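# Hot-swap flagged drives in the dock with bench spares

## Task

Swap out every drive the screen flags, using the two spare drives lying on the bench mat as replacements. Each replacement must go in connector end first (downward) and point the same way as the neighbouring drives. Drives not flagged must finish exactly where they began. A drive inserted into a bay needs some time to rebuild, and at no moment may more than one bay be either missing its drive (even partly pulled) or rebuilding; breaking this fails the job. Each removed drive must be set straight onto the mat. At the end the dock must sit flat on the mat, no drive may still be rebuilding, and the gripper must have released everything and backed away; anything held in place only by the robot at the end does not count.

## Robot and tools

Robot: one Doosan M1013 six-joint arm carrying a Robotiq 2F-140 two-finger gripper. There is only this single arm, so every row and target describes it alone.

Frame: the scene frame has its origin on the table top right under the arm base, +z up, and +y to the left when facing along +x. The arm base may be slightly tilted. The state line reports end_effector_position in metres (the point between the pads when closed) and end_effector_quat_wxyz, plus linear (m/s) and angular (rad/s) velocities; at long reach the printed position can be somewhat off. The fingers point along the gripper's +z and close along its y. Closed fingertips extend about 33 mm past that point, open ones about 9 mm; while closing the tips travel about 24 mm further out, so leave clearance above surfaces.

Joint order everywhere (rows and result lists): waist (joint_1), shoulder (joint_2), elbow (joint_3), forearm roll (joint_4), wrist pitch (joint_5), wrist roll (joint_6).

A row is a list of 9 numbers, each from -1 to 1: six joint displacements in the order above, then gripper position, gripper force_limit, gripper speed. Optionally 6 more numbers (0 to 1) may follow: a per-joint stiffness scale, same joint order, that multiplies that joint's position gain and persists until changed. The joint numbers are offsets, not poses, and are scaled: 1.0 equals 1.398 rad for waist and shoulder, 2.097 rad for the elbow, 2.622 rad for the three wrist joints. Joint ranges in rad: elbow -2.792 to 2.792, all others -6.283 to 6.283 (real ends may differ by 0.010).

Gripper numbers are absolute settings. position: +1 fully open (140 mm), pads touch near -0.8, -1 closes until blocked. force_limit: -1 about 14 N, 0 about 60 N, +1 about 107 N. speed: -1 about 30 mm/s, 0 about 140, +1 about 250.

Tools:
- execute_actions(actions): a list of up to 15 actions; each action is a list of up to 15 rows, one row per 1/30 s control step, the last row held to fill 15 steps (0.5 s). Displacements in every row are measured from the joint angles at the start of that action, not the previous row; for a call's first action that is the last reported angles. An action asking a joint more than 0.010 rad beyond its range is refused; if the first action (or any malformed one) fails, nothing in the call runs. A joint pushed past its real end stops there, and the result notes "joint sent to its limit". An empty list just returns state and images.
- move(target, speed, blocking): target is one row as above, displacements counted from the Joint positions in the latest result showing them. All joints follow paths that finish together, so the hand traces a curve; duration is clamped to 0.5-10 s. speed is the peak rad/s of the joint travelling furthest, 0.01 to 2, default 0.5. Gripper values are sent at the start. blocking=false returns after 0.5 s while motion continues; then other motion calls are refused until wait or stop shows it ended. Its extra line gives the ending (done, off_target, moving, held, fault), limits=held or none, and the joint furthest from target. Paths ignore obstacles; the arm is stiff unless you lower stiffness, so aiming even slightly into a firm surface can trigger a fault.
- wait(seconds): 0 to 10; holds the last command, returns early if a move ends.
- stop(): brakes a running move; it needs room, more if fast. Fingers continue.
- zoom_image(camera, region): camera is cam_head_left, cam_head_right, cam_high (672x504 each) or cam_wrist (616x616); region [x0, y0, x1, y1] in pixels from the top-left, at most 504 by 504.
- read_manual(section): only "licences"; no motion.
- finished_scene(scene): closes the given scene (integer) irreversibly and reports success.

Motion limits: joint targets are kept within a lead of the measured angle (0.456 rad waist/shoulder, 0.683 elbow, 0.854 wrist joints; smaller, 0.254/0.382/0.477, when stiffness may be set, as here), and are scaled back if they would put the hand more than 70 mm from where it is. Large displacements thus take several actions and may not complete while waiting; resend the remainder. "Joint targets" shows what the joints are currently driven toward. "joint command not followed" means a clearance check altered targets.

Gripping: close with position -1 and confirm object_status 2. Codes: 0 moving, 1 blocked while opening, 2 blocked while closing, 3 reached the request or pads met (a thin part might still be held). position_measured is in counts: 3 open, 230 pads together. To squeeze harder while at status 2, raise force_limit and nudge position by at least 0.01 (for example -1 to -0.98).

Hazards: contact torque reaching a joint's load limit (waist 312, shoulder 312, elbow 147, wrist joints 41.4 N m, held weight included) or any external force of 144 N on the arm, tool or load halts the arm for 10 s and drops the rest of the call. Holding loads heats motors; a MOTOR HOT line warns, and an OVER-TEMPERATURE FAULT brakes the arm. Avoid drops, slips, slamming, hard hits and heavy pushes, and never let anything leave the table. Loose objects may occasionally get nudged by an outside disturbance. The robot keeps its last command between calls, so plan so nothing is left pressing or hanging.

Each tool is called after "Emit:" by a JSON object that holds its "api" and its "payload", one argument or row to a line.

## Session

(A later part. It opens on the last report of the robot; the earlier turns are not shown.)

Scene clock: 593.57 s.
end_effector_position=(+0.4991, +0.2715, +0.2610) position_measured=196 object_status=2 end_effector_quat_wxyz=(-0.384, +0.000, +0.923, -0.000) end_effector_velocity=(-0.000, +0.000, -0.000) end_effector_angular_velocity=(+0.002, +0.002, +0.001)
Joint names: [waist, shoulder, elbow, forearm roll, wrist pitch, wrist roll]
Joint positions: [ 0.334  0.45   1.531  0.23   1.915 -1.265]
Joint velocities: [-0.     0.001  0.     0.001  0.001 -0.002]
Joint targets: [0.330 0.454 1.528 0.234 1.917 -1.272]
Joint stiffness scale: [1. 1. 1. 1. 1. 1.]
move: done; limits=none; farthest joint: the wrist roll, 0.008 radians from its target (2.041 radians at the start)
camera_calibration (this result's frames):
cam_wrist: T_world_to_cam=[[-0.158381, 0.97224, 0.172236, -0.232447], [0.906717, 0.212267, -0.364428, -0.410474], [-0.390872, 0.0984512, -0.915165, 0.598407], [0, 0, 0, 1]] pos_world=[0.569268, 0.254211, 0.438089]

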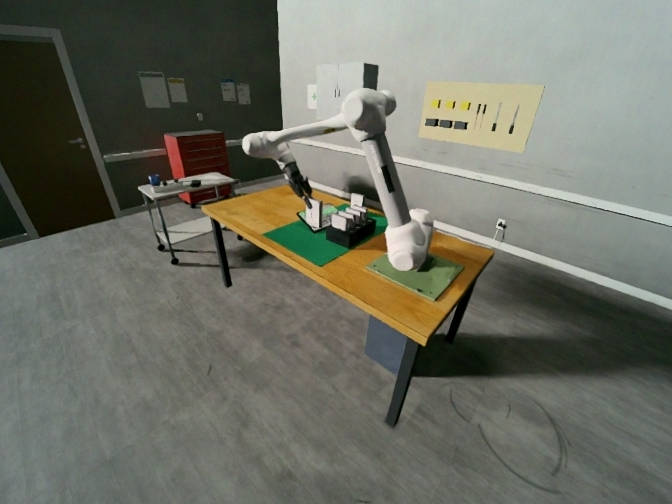

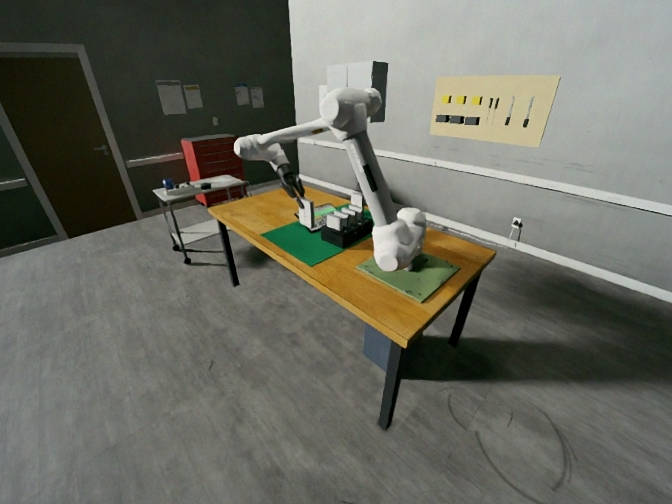

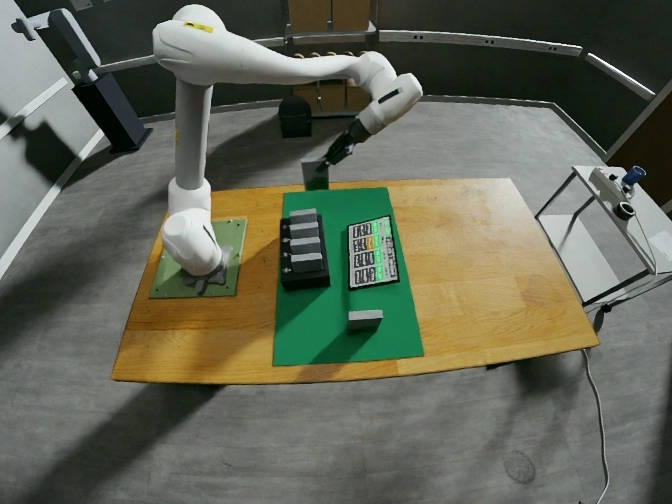

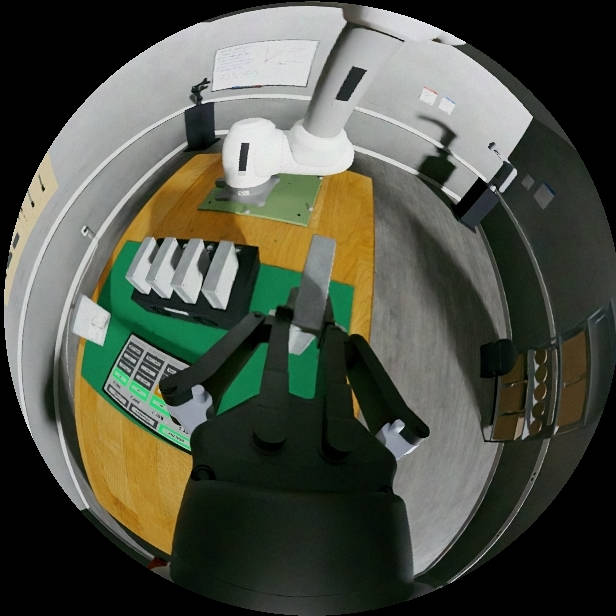

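Emit:
{"api": "move", "payload": {
  "target": [0,0.0705,0.0458,-0.0056,-0.0715,-0.0195,-1,0.8,0],
  "speed": 0.2
}}

Emit:
{"api": "zoom_image", "payload": {
  "camera": "cam_head_left",
  "region": [260, 180, 380, 270]
}}

Emit:
{"api": "zoom_image", "payload": {
  "camera": "cam_high",
  "region": [280, 150, 360, 230]
}}

Scene clock: 603.97 s.
end_effector_position=(+0.5004, +0.2721, +0.1407) position_measured=196 object_status=2 end_effector_quat_wxyz=(-0.383, -0.000, +0.924, -0.000) end_effector_velocity=(+0.001, +0.000, -0.000) end_effector_angular_velocity=(+0.001, -0.003, +0.000)
Joint names: [waist, shoulder, elbow, forearm roll, wrist pitch, wrist roll]
Joint positions: [ 0.334  0.545  1.624  0.219  1.73  -1.309]
Joint velocities: [-0.    -0.001 -0.    -0.    -0.002 -0.001]
Joint targets: [0.334 0.549 1.627 0.216 1.727 -1.316]
Joint stiffness scale: [1. 1. 1. 1. 1. 1.]
move: done; limits=none; farthest joint: the wrist roll, 0.007 radians from its target (0.051 radians at the start)
camera_calibration (this result's frames):
cam_wrist: T_world_to_cam=[[-0.159389, 0.972027, 0.172505, -0.211646], [0.907331, 0.213096, -0.362409, -0.456411], [-0.389032, 0.0987553, -0.915916, 0.487856], [0, 0, 0, 1]] pos_world=[0.570173, 0.254807, 0.317938]

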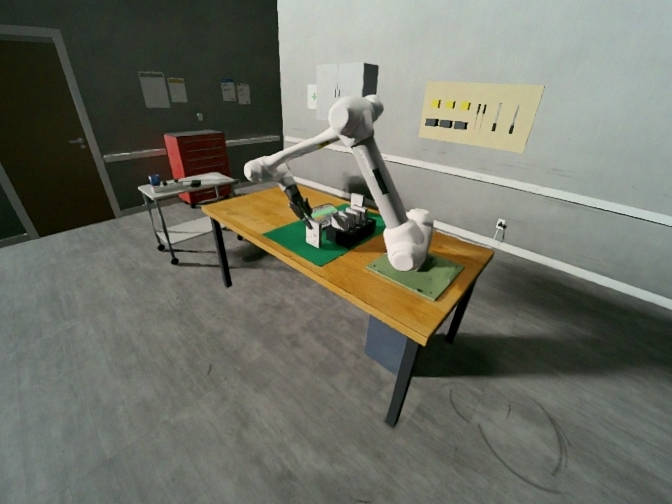

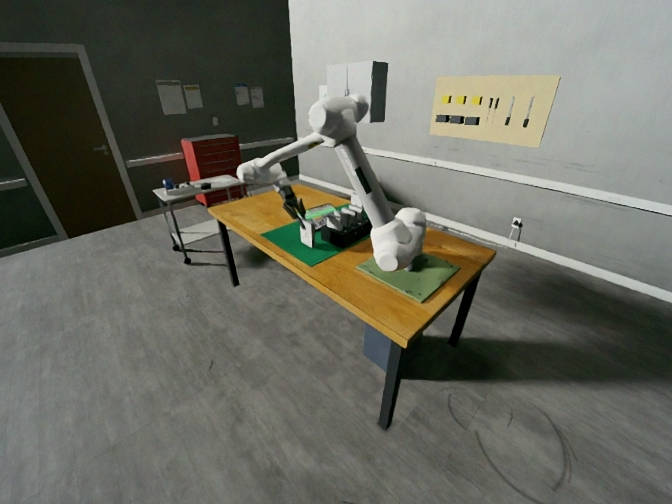

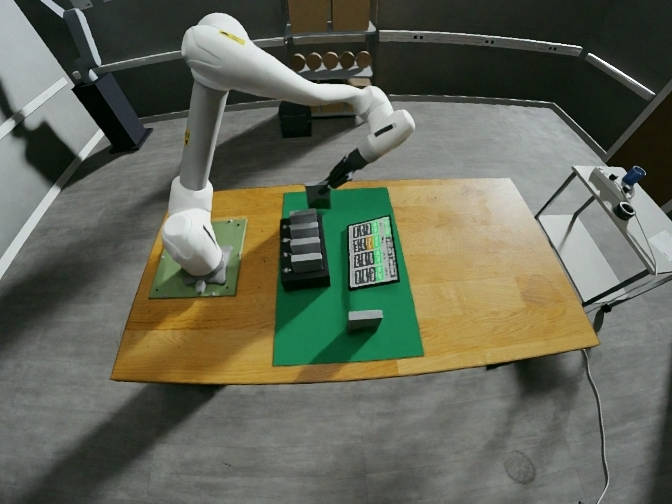

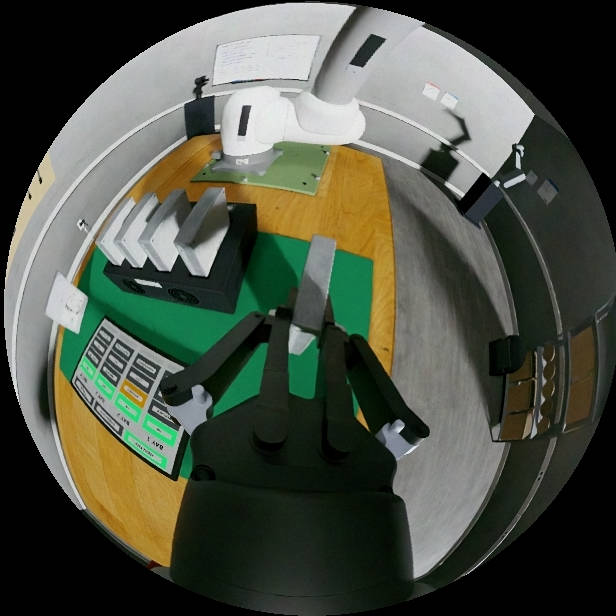

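Region (260, 180, 380, 270) of cam_head_left's 672x504 image, scaled by 4.200, with more detail than that image has; it fills the top 378 rows of this view, and the rest is white.

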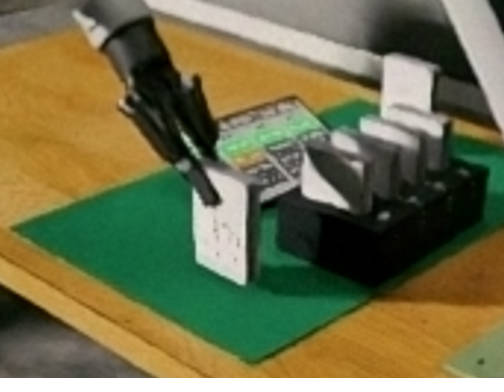

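Region (280, 150, 360, 230) of cam_high's 672x504 image, scaled by 6.300, with more detail than that image has.

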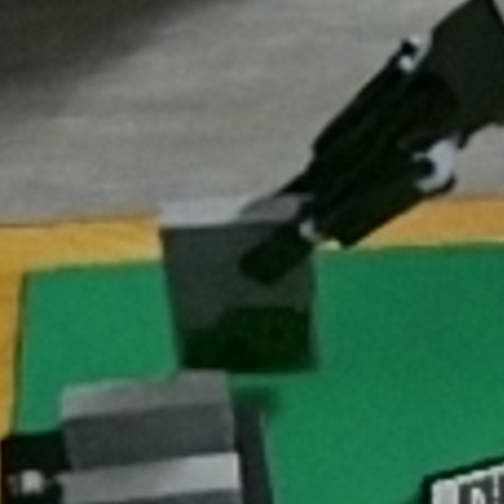

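Emit:
{"api": "move", "payload": {
  "target": [0,0.0108,0.0049,0,-0.008,-0.0042,-1,0.8,0],
  "speed": 0.03
}}

Emit:
{"api": "zoom_image", "payload": {
  "camera": "cam_head_left",
  "region": [280, 200, 350, 260]
}}

Scene clock: 612.63 s.
end_effector_position=(+0.5006, +0.2725, +0.1287) position_measured=196 object_status=2 end_effector_quat_wxyz=(-0.383, -0.000, +0.924, +0.000) end_effector_velocity=(-0.000, -0.000, +0.000) end_effector_angular_velocity=(+0.001, +0.000, +0.001)
Joint names: [waist, shoulder, elbow, forearm roll, wrist pitch, wrist roll]
Joint positions: [ 0.334  0.556  1.63   0.219  1.712 -1.313]
Joint velocities: [-0.     0.     0.    -0.     0.    -0.001]
Joint targets: [0.334 0.560 1.634 0.219 1.709 -1.320]
Joint stiffness scale: [1. 1. 1. 1. 1. 1.]
move: done; limits=none; farthest joint: the wrist roll, 0.007 radians from its target (0.011 radians at the start)
camera_calibration (this result's frames):
cam_wrist: T_world_to_cam=[[-0.159039, 0.971996, 0.173003, -0.21008], [0.907593, 0.212908, -0.361864, -0.461185], [-0.388564, 0.0994656, -0.916037, 0.476492], [0, 0, 0, 1]] pos_world=[0.570305, 0.254993, 0.305943]

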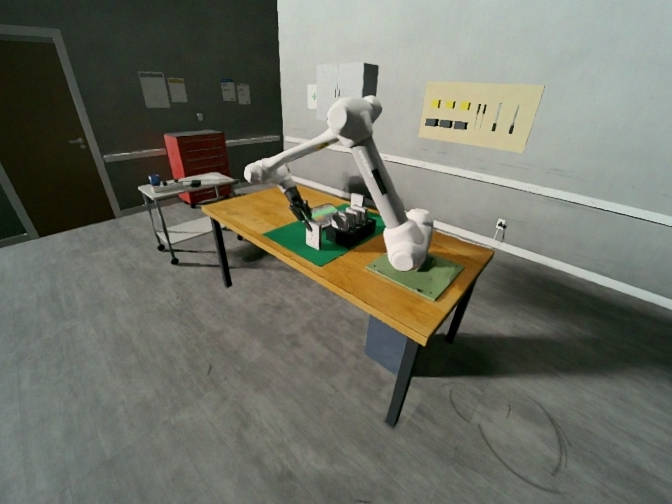

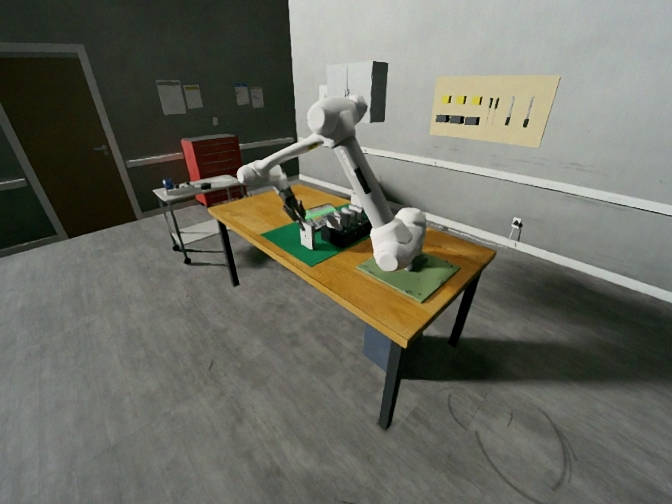

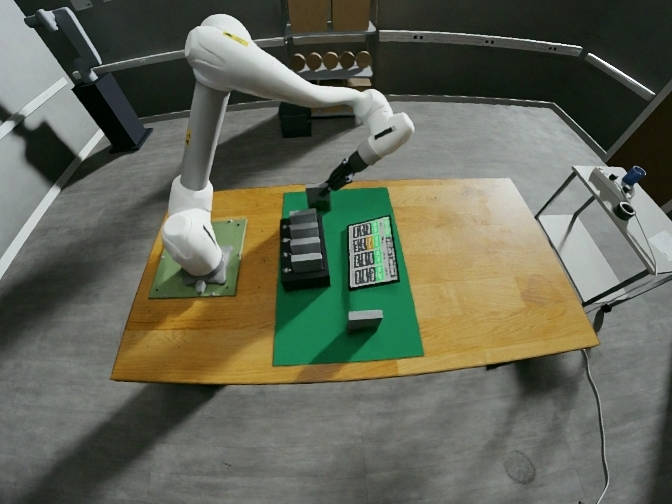

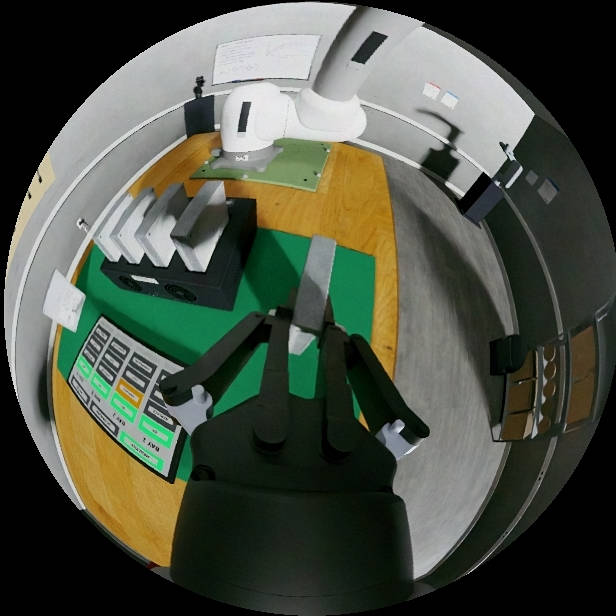

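Region (280, 200, 350, 260) of cam_head_left's 672x504 image, scaled by 7.200, with more detail than that image has; it fills the top 432 rows of this view, and the rest is white.

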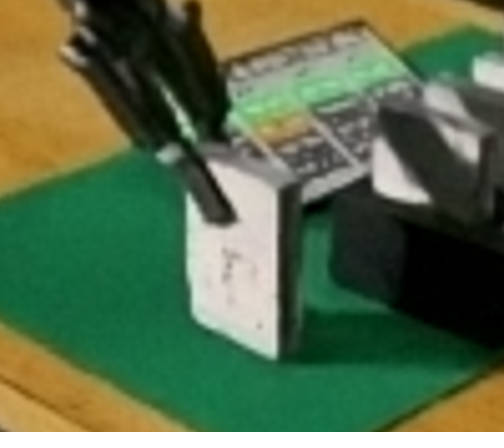

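Emit:
{"api": "move", "payload": {
  "target": [0,0.0055,0.003,0,-0.0034,0,-1,0.8,0],
  "speed": 0.02
}}

Scene clock: 618.80 s.
end_effector_position=(+0.5007, +0.2725, +0.1282) position_measured=196 object_status=2 end_effector_quat_wxyz=(-0.383, +0.000, +0.924, +0.000) end_effector_velocity=(-0.000, -0.000, -0.000) end_effector_angular_velocity=(-0.000, +0.001, +0.000)
Joint names: [waist, shoulder, elbow, forearm roll, wrist pitch, wrist roll]
Joint positions: [ 0.334  0.557  1.63   0.219  1.711 -1.313]
Joint velocities: [-0.     0.     0.001  0.    -0.    -0.   ]
Joint targets: [0.334 0.564 1.637 0.219 1.703 -1.313]
Joint stiffness scale: [1. 1. 1. 1. 1. 1.]
move: done; limits=none; farthest joint: the wrist pitch, 0.008 radians from its target (0.008 radians at the start)
camera_calibration (this result's frames):
cam_wrist: T_world_to_cam=[[-0.158989, 0.972008, 0.172981, -0.210047], [0.907629, 0.212847, -0.361809, -0.461487], [-0.3885, 0.0994794, -0.916063, 0.476047], [0, 0, 0, 1]] pos_world=[0.570408, 0.255037, 0.305453]

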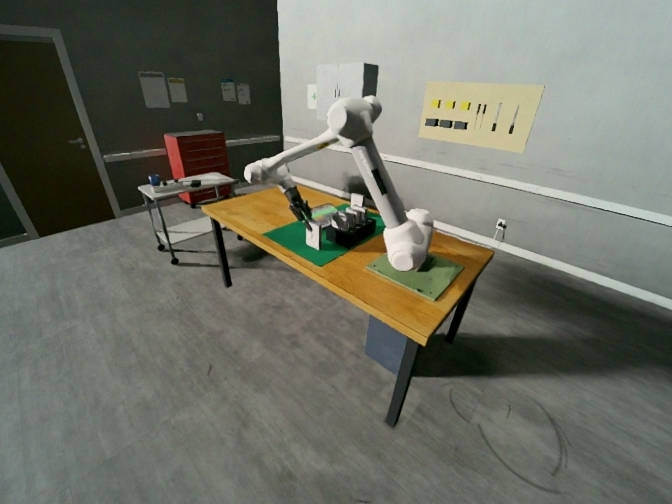

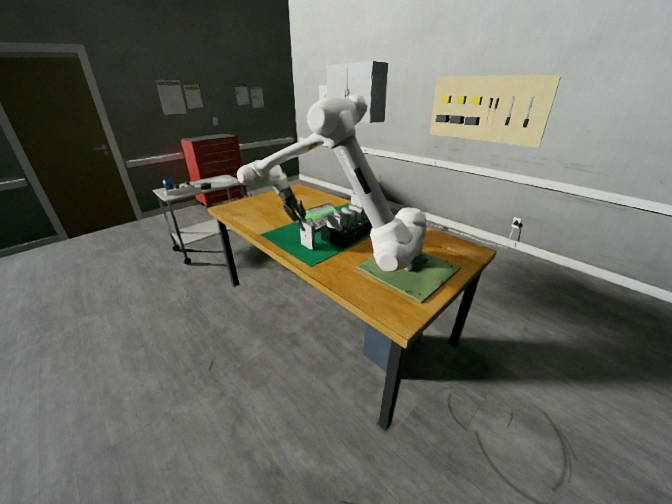

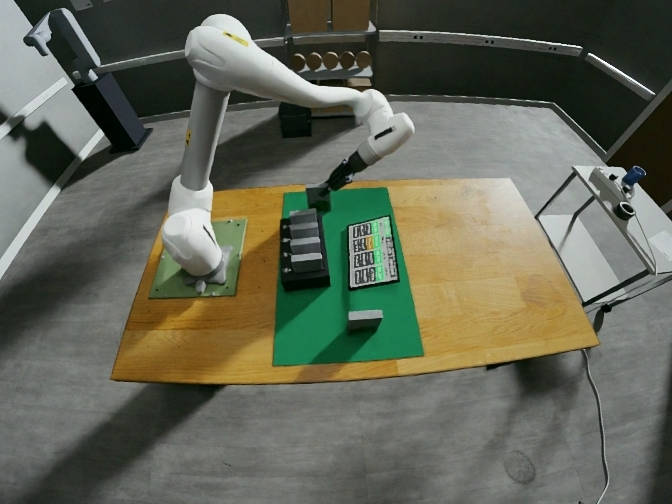

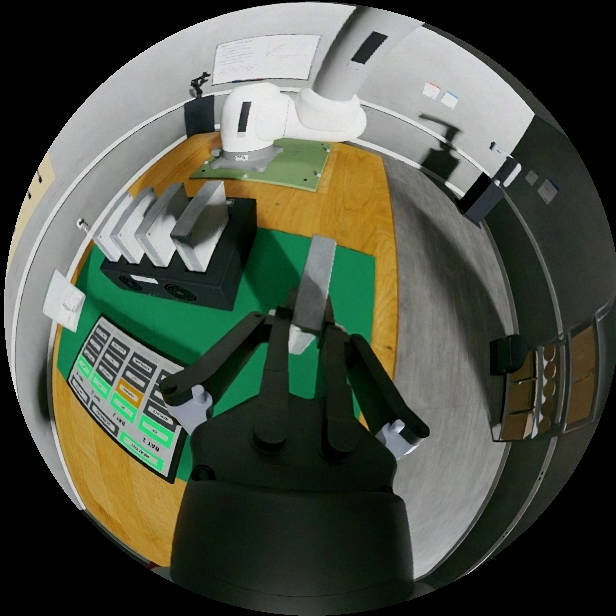

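Emit:
{"api": "move", "payload": {
  "target": [0,0,0,0,0,0,0.0,0.5,-0.3],
  "speed": 0.1
}}

Emit:
{"api": "move", "payload": {
  "target": [0,-0.0794,-0.0486,0.0057,0.0786,0.0214,0.0,0.5,0],
  "speed": 0.25
}}

Emit:
{"api": "zoom_image", "payload": {
  "camera": "cam_high",
  "region": [260, 170, 400, 300]
}}

Scene clock: 630.47 s.
end_effector_position=(+0.5007, +0.2725, +0.1283) position_measured=129 object_status=3 end_effector_quat_wxyz=(-0.383, -0.000, +0.924, +0.000) end_effector_velocity=(-0.001, -0.000, -0.000) end_effector_angular_velocity=(-0.000, +0.001, +0.000)
Joint names: [waist, shoulder, elbow, forearm roll, wrist pitch, wrist roll]
Joint positions: [ 0.334  0.557  1.63   0.219  1.711 -1.313]
Joint velocities: [-0.    -0.     0.001 -0.    -0.    -0.   ]
Joint targets: [0.334 0.557 1.630 0.219 1.711 -1.313]
Joint stiffness scale: [1. 1. 1. 1. 1. 1.]
move: done; limits=none; farthest joint: the waist, 0.000 radians from its target (0.000 radians at the start)
camera_calibration (this result's frames):
cam_wrist: T_world_to_cam=[[-0.159024, 0.971999, 0.173001, -0.21005], [0.907522, 0.212913, -0.362039, -0.461366], [-0.388736, 0.0994294, -0.915968, 0.476306], [0, 0, 0, 1]] pos_world=[0.570454, 0.255041, 0.305588]

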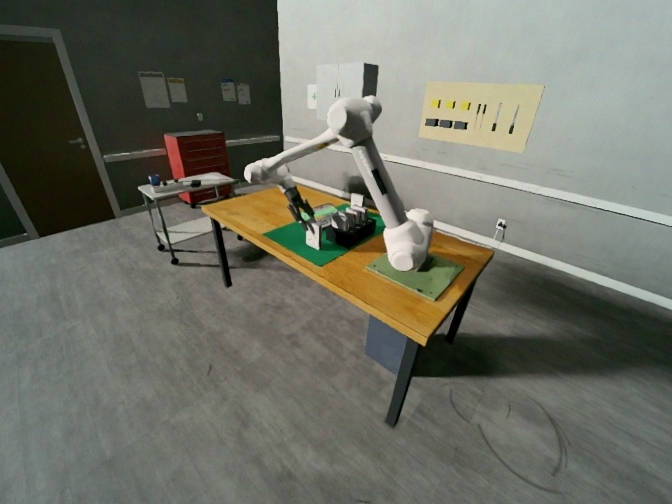

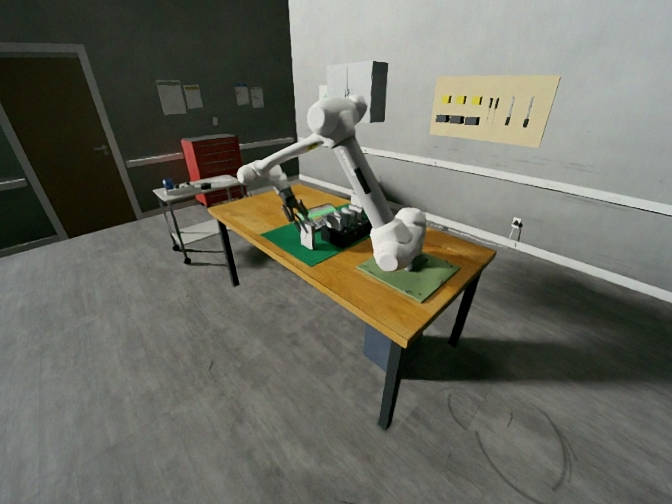

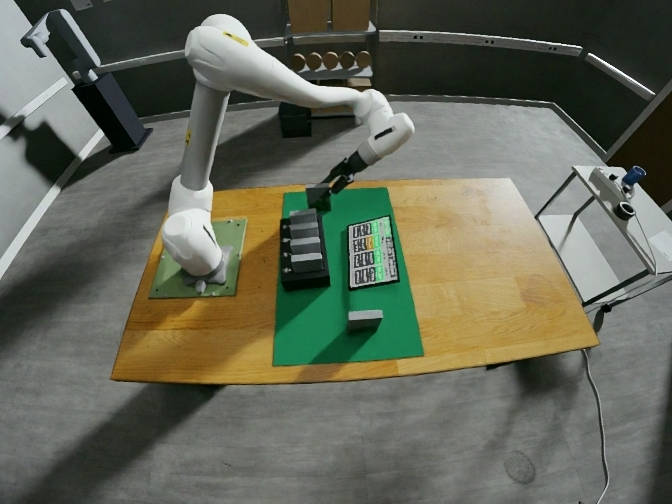

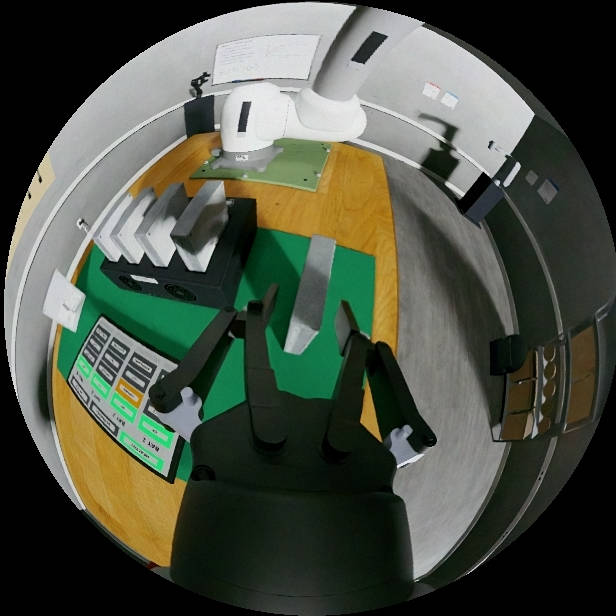

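Scene clock: 631.80 s.
end_effector_position=(+0.4986, +0.2714, +0.2612) position_measured=129 object_status=3 end_effector_quat_wxyz=(-0.384, +0.001, +0.923, -0.001) end_effector_velocity=(+0.000, +0.000, +0.001) end_effector_angular_velocity=(-0.000, +0.000, -0.000)
Joint names: [waist, shoulder, elbow, forearm roll, wrist pitch, wrist roll]
Joint positions: [ 0.334  0.449  1.532  0.231  1.915 -1.264]
Joint velocities: [ 0.    -0.    -0.001  0.     0.001  0.001]
Joint targets: [0.334 0.446 1.528 0.234 1.917 -1.257]
Joint stiffness scale: [1. 1. 1. 1. 1. 1.]
move: done; limits=none; farthest joint: the wrist roll, 0.007 radians from its target (0.056 radians at the start)
camera_calibration (this result's frames):
cam_wrist: T_world_to_cam=[[-0.157596, 0.972442, 0.171817, -0.232824], [0.906738, 0.211415, -0.364869, -0.409604], [-0.391138, 0.098291, -0.915068, 0.598563], [0, 0, 0, 1]] pos_world=[0.568833, 0.254171, 0.438277]

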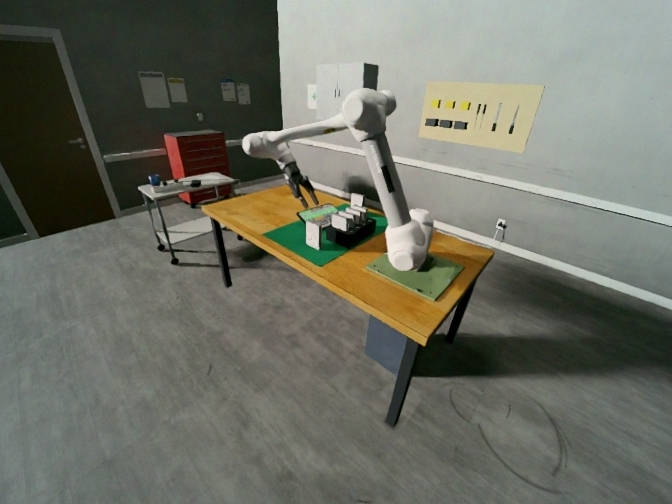

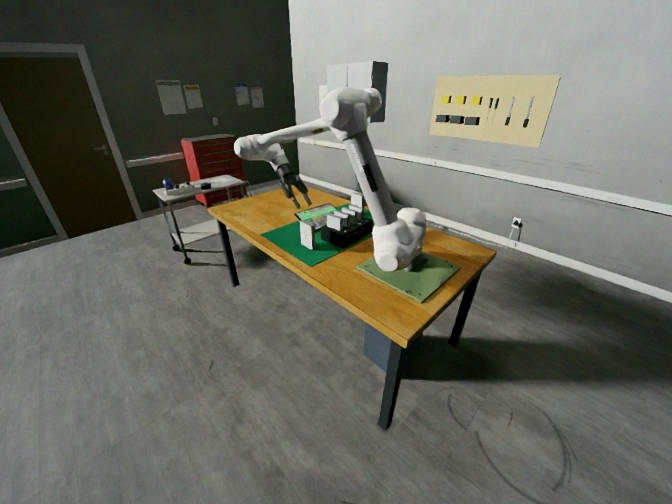

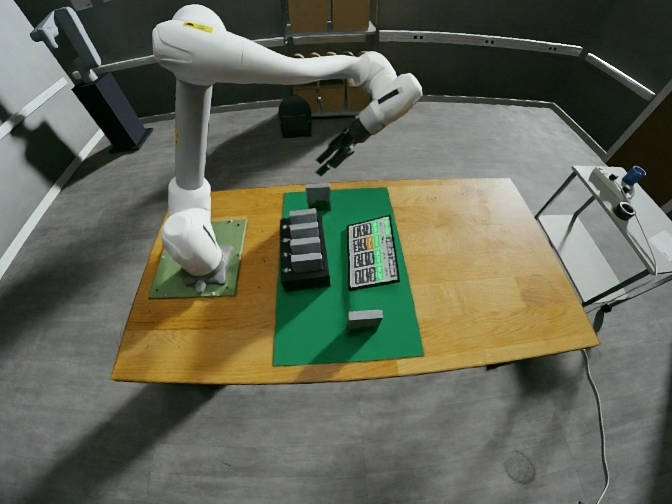

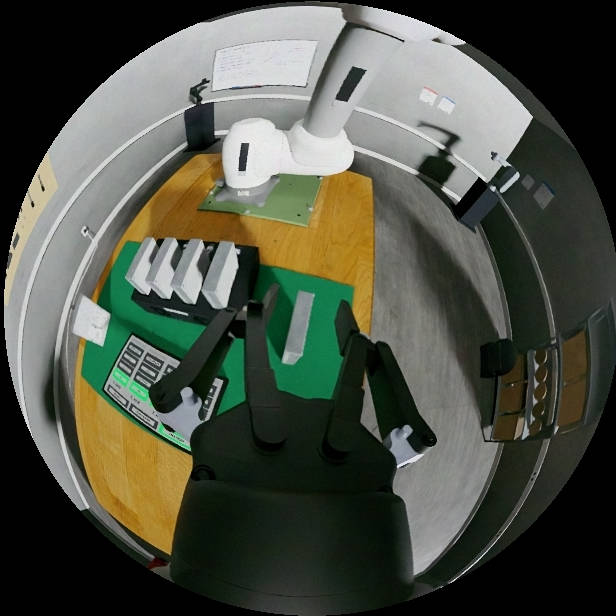

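Region (260, 170, 400, 300) of cam_high's 672x504 image, scaled by 3.600, with more detail than that image has; it fills the top 468 rows of this view, and the rest is white.

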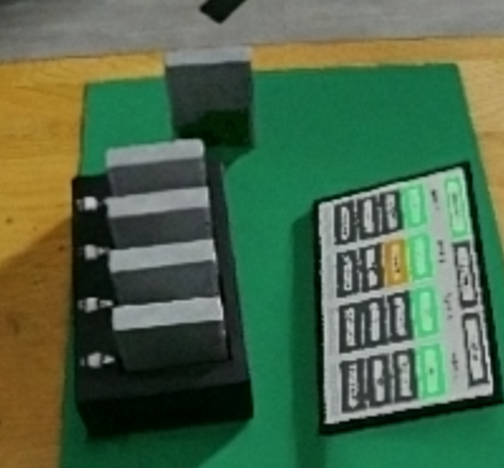

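Emit:
{"api": "move", "payload": {
  "target": [-0.1924,-0.5374,0.3363,-0.0896,-0.2717,-0.1204,-1,0.5,0],
  "speed": 0.5
}}

Emit:
{"api": "zoom_image", "payload": {
  "camera": "cam_wrist",
  "region": [210, 200, 410, 400]
}}

Scene clock: 654.20 s.
end_effector_position=(+0.3390, +0.0496, +0.2209) position_measured=234 object_status=3 end_effector_quat_wxyz=(-0.000, -0.025, +1.000, +0.001) end_effector_velocity=(+0.000, -0.000, -0.000) end_effector_angular_velocity=(-0.000, -0.001, +0.000)
Joint names: [waist, shoulder, elbow, forearm roll, wrist pitch, wrist roll]
Joint positions: [ 0.069 -0.298  2.234 -0.001  1.205 -1.573]
Joint velocities: [-0.001 -0.     0.001 -0.001 -0.002 -0.001]
Joint targets: [0.065 -0.302 2.237 -0.004 1.203 -1.580]
Joint stiffness scale: [1. 1. 1. 1. 1. 1.]
move: done; limits=none; farthest joint: the wrist roll, 0.007 radians from its target (0.316 radians at the start)
camera_calibration (this result's frames):
cam_wrist: T_world_to_cam=[[-0.282274, 0.95926, 0.0119046, 0.0429067], [0.886104, 0.255952, 0.386403, -0.393806], [0.367614, 0.11962, -0.922253, 0.264393], [0, 0, 0, 1]] pos_world=[0.26387, 0.02801, 0.395494]

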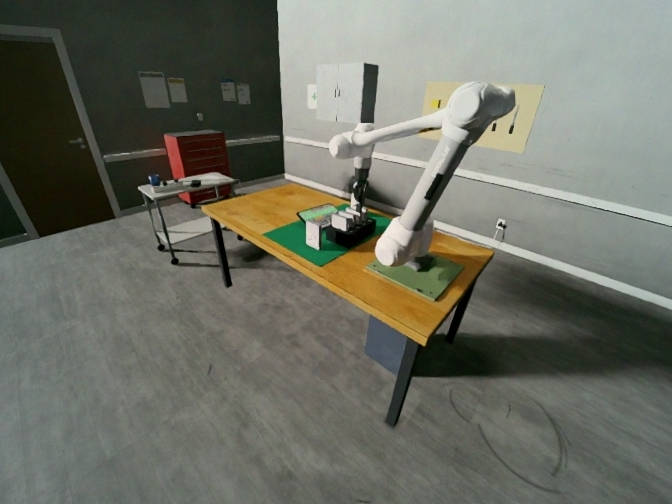

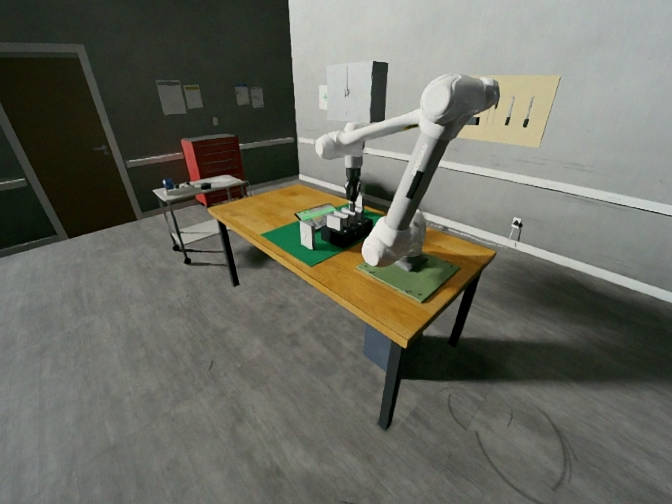

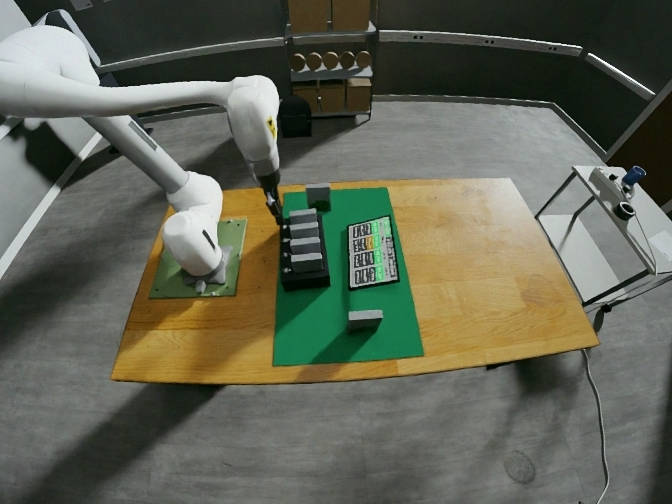

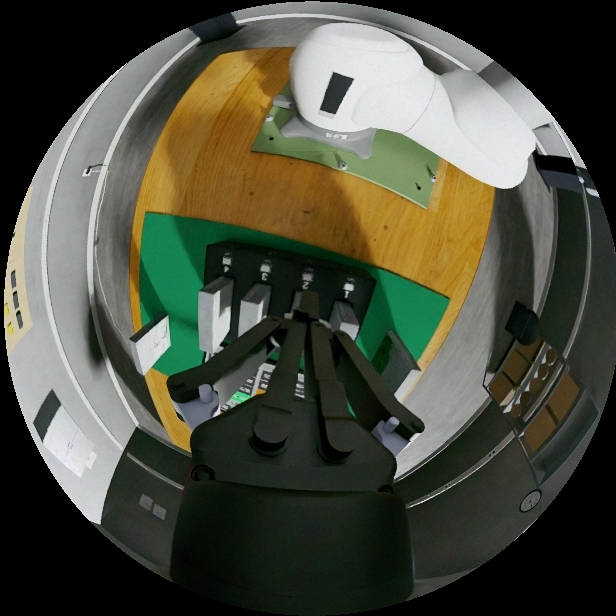

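Region (210, 200, 410, 400) of cam_wrist's 616x616 image, scaled by 2.520, with more detail than that image has.

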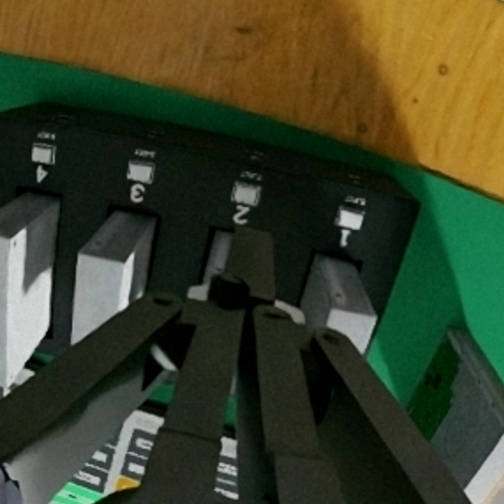

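Emit:
{"api": "move", "payload": {
  "target": [0,0.0567,0.0531,0,-0.071,0,-1,0.5,0],
  "speed": 0.2
}}

Emit:
{"api": "zoom_image", "payload": {
  "camera": "cam_wrist",
  "region": [230, 220, 390, 380]
}}

Emit:
{"api": "zoom_image", "payload": {
  "camera": "cam_head_right",
  "region": [310, 190, 390, 250]
}}

Scene clock: 675.33 s.
end_effector_position=(+0.3389, +0.0498, +0.1409) position_measured=234 object_status=3 end_effector_quat_wxyz=(-0.000, -0.025, +1.000, +0.001) end_effector_velocity=(+0.000, -0.000, -0.000) end_effector_angular_velocity=(-0.000, +0.000, +0.000)
Joint names: [waist, shoulder, elbow, forearm roll, wrist pitch, wrist roll]
Joint positions: [ 0.068 -0.223  2.342 -0.001  1.021 -1.573]
Joint velocities: [-0.     0.001  0.    -0.    -0.001 -0.   ]
Joint targets: [0.069 -0.219 2.345 -0.001 1.019 -1.573]
Joint stiffness scale: [1. 1. 1. 1. 1. 1.]
move: done; limits=none; farthest joint: the shoulder, 0.004 radians from its target (0.079 radians at the start)
camera_calibration (this result's frames):
cam_wrist: T_world_to_cam=[[-0.282467, 0.959203, 0.0119033, 0.0436925], [0.886005, 0.256114, 0.386524, -0.362899], [0.367706, 0.119726, -0.922203, 0.190615], [0, 0, 0, 1]] pos_world=[0.263782, 0.0282121, 0.315535]

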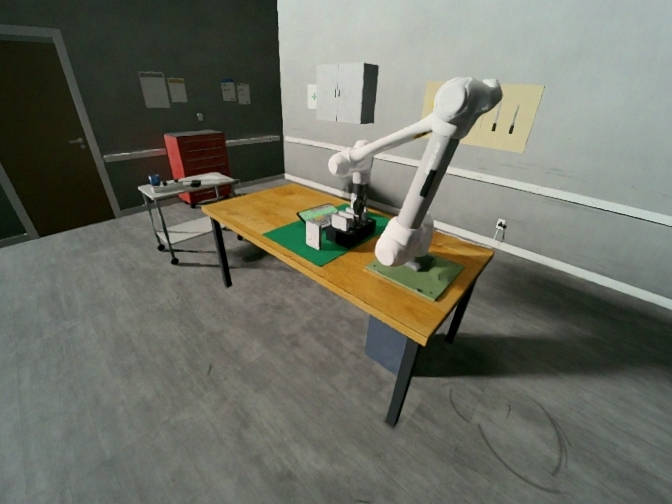

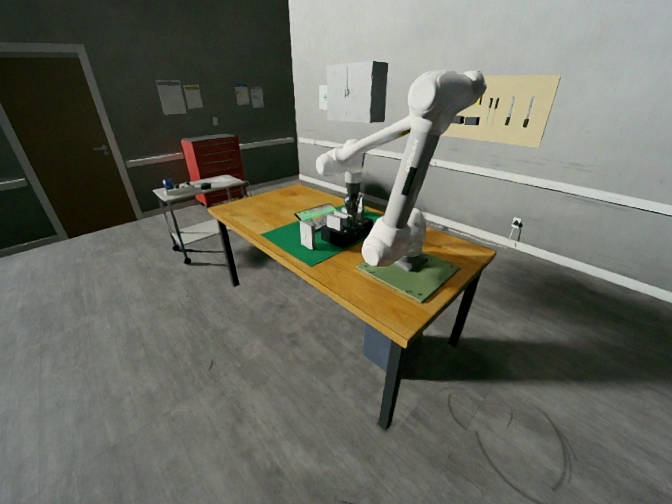

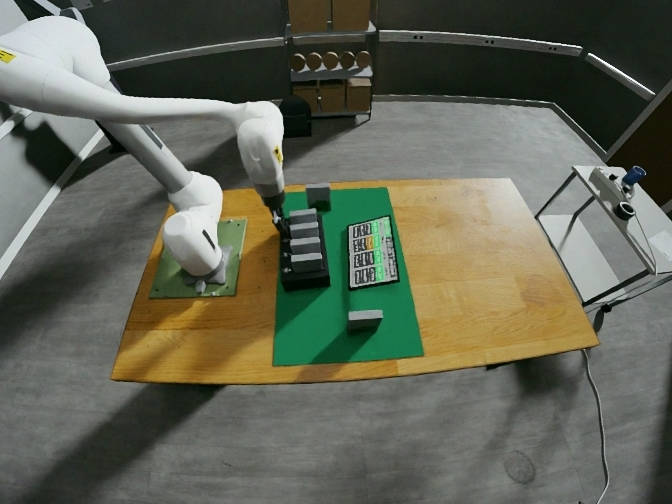

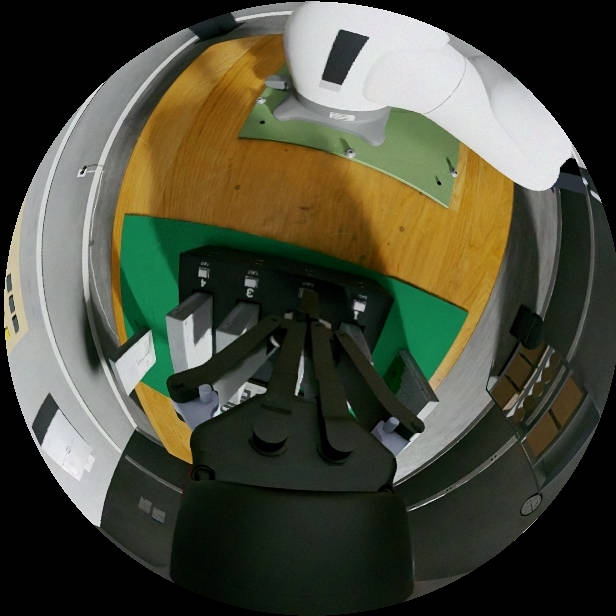

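Region (230, 220, 390, 380) of cam_wrist's 616x616 image, scaled by 3.150, with more detail than that image has.

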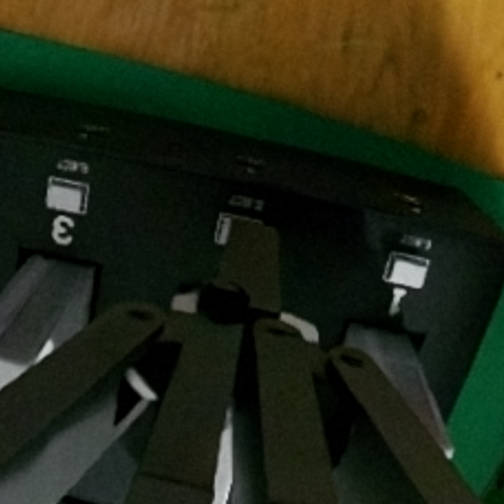

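Region (310, 190, 390, 250) of cam_head_right's 672x504 image, scaled by 6.300, with more detail than that image has; it fills the top 378 rows of this view, and the rest is white.

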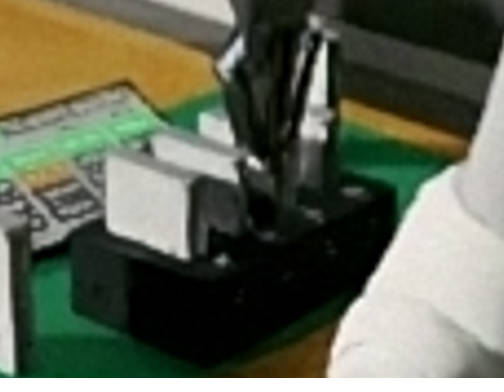

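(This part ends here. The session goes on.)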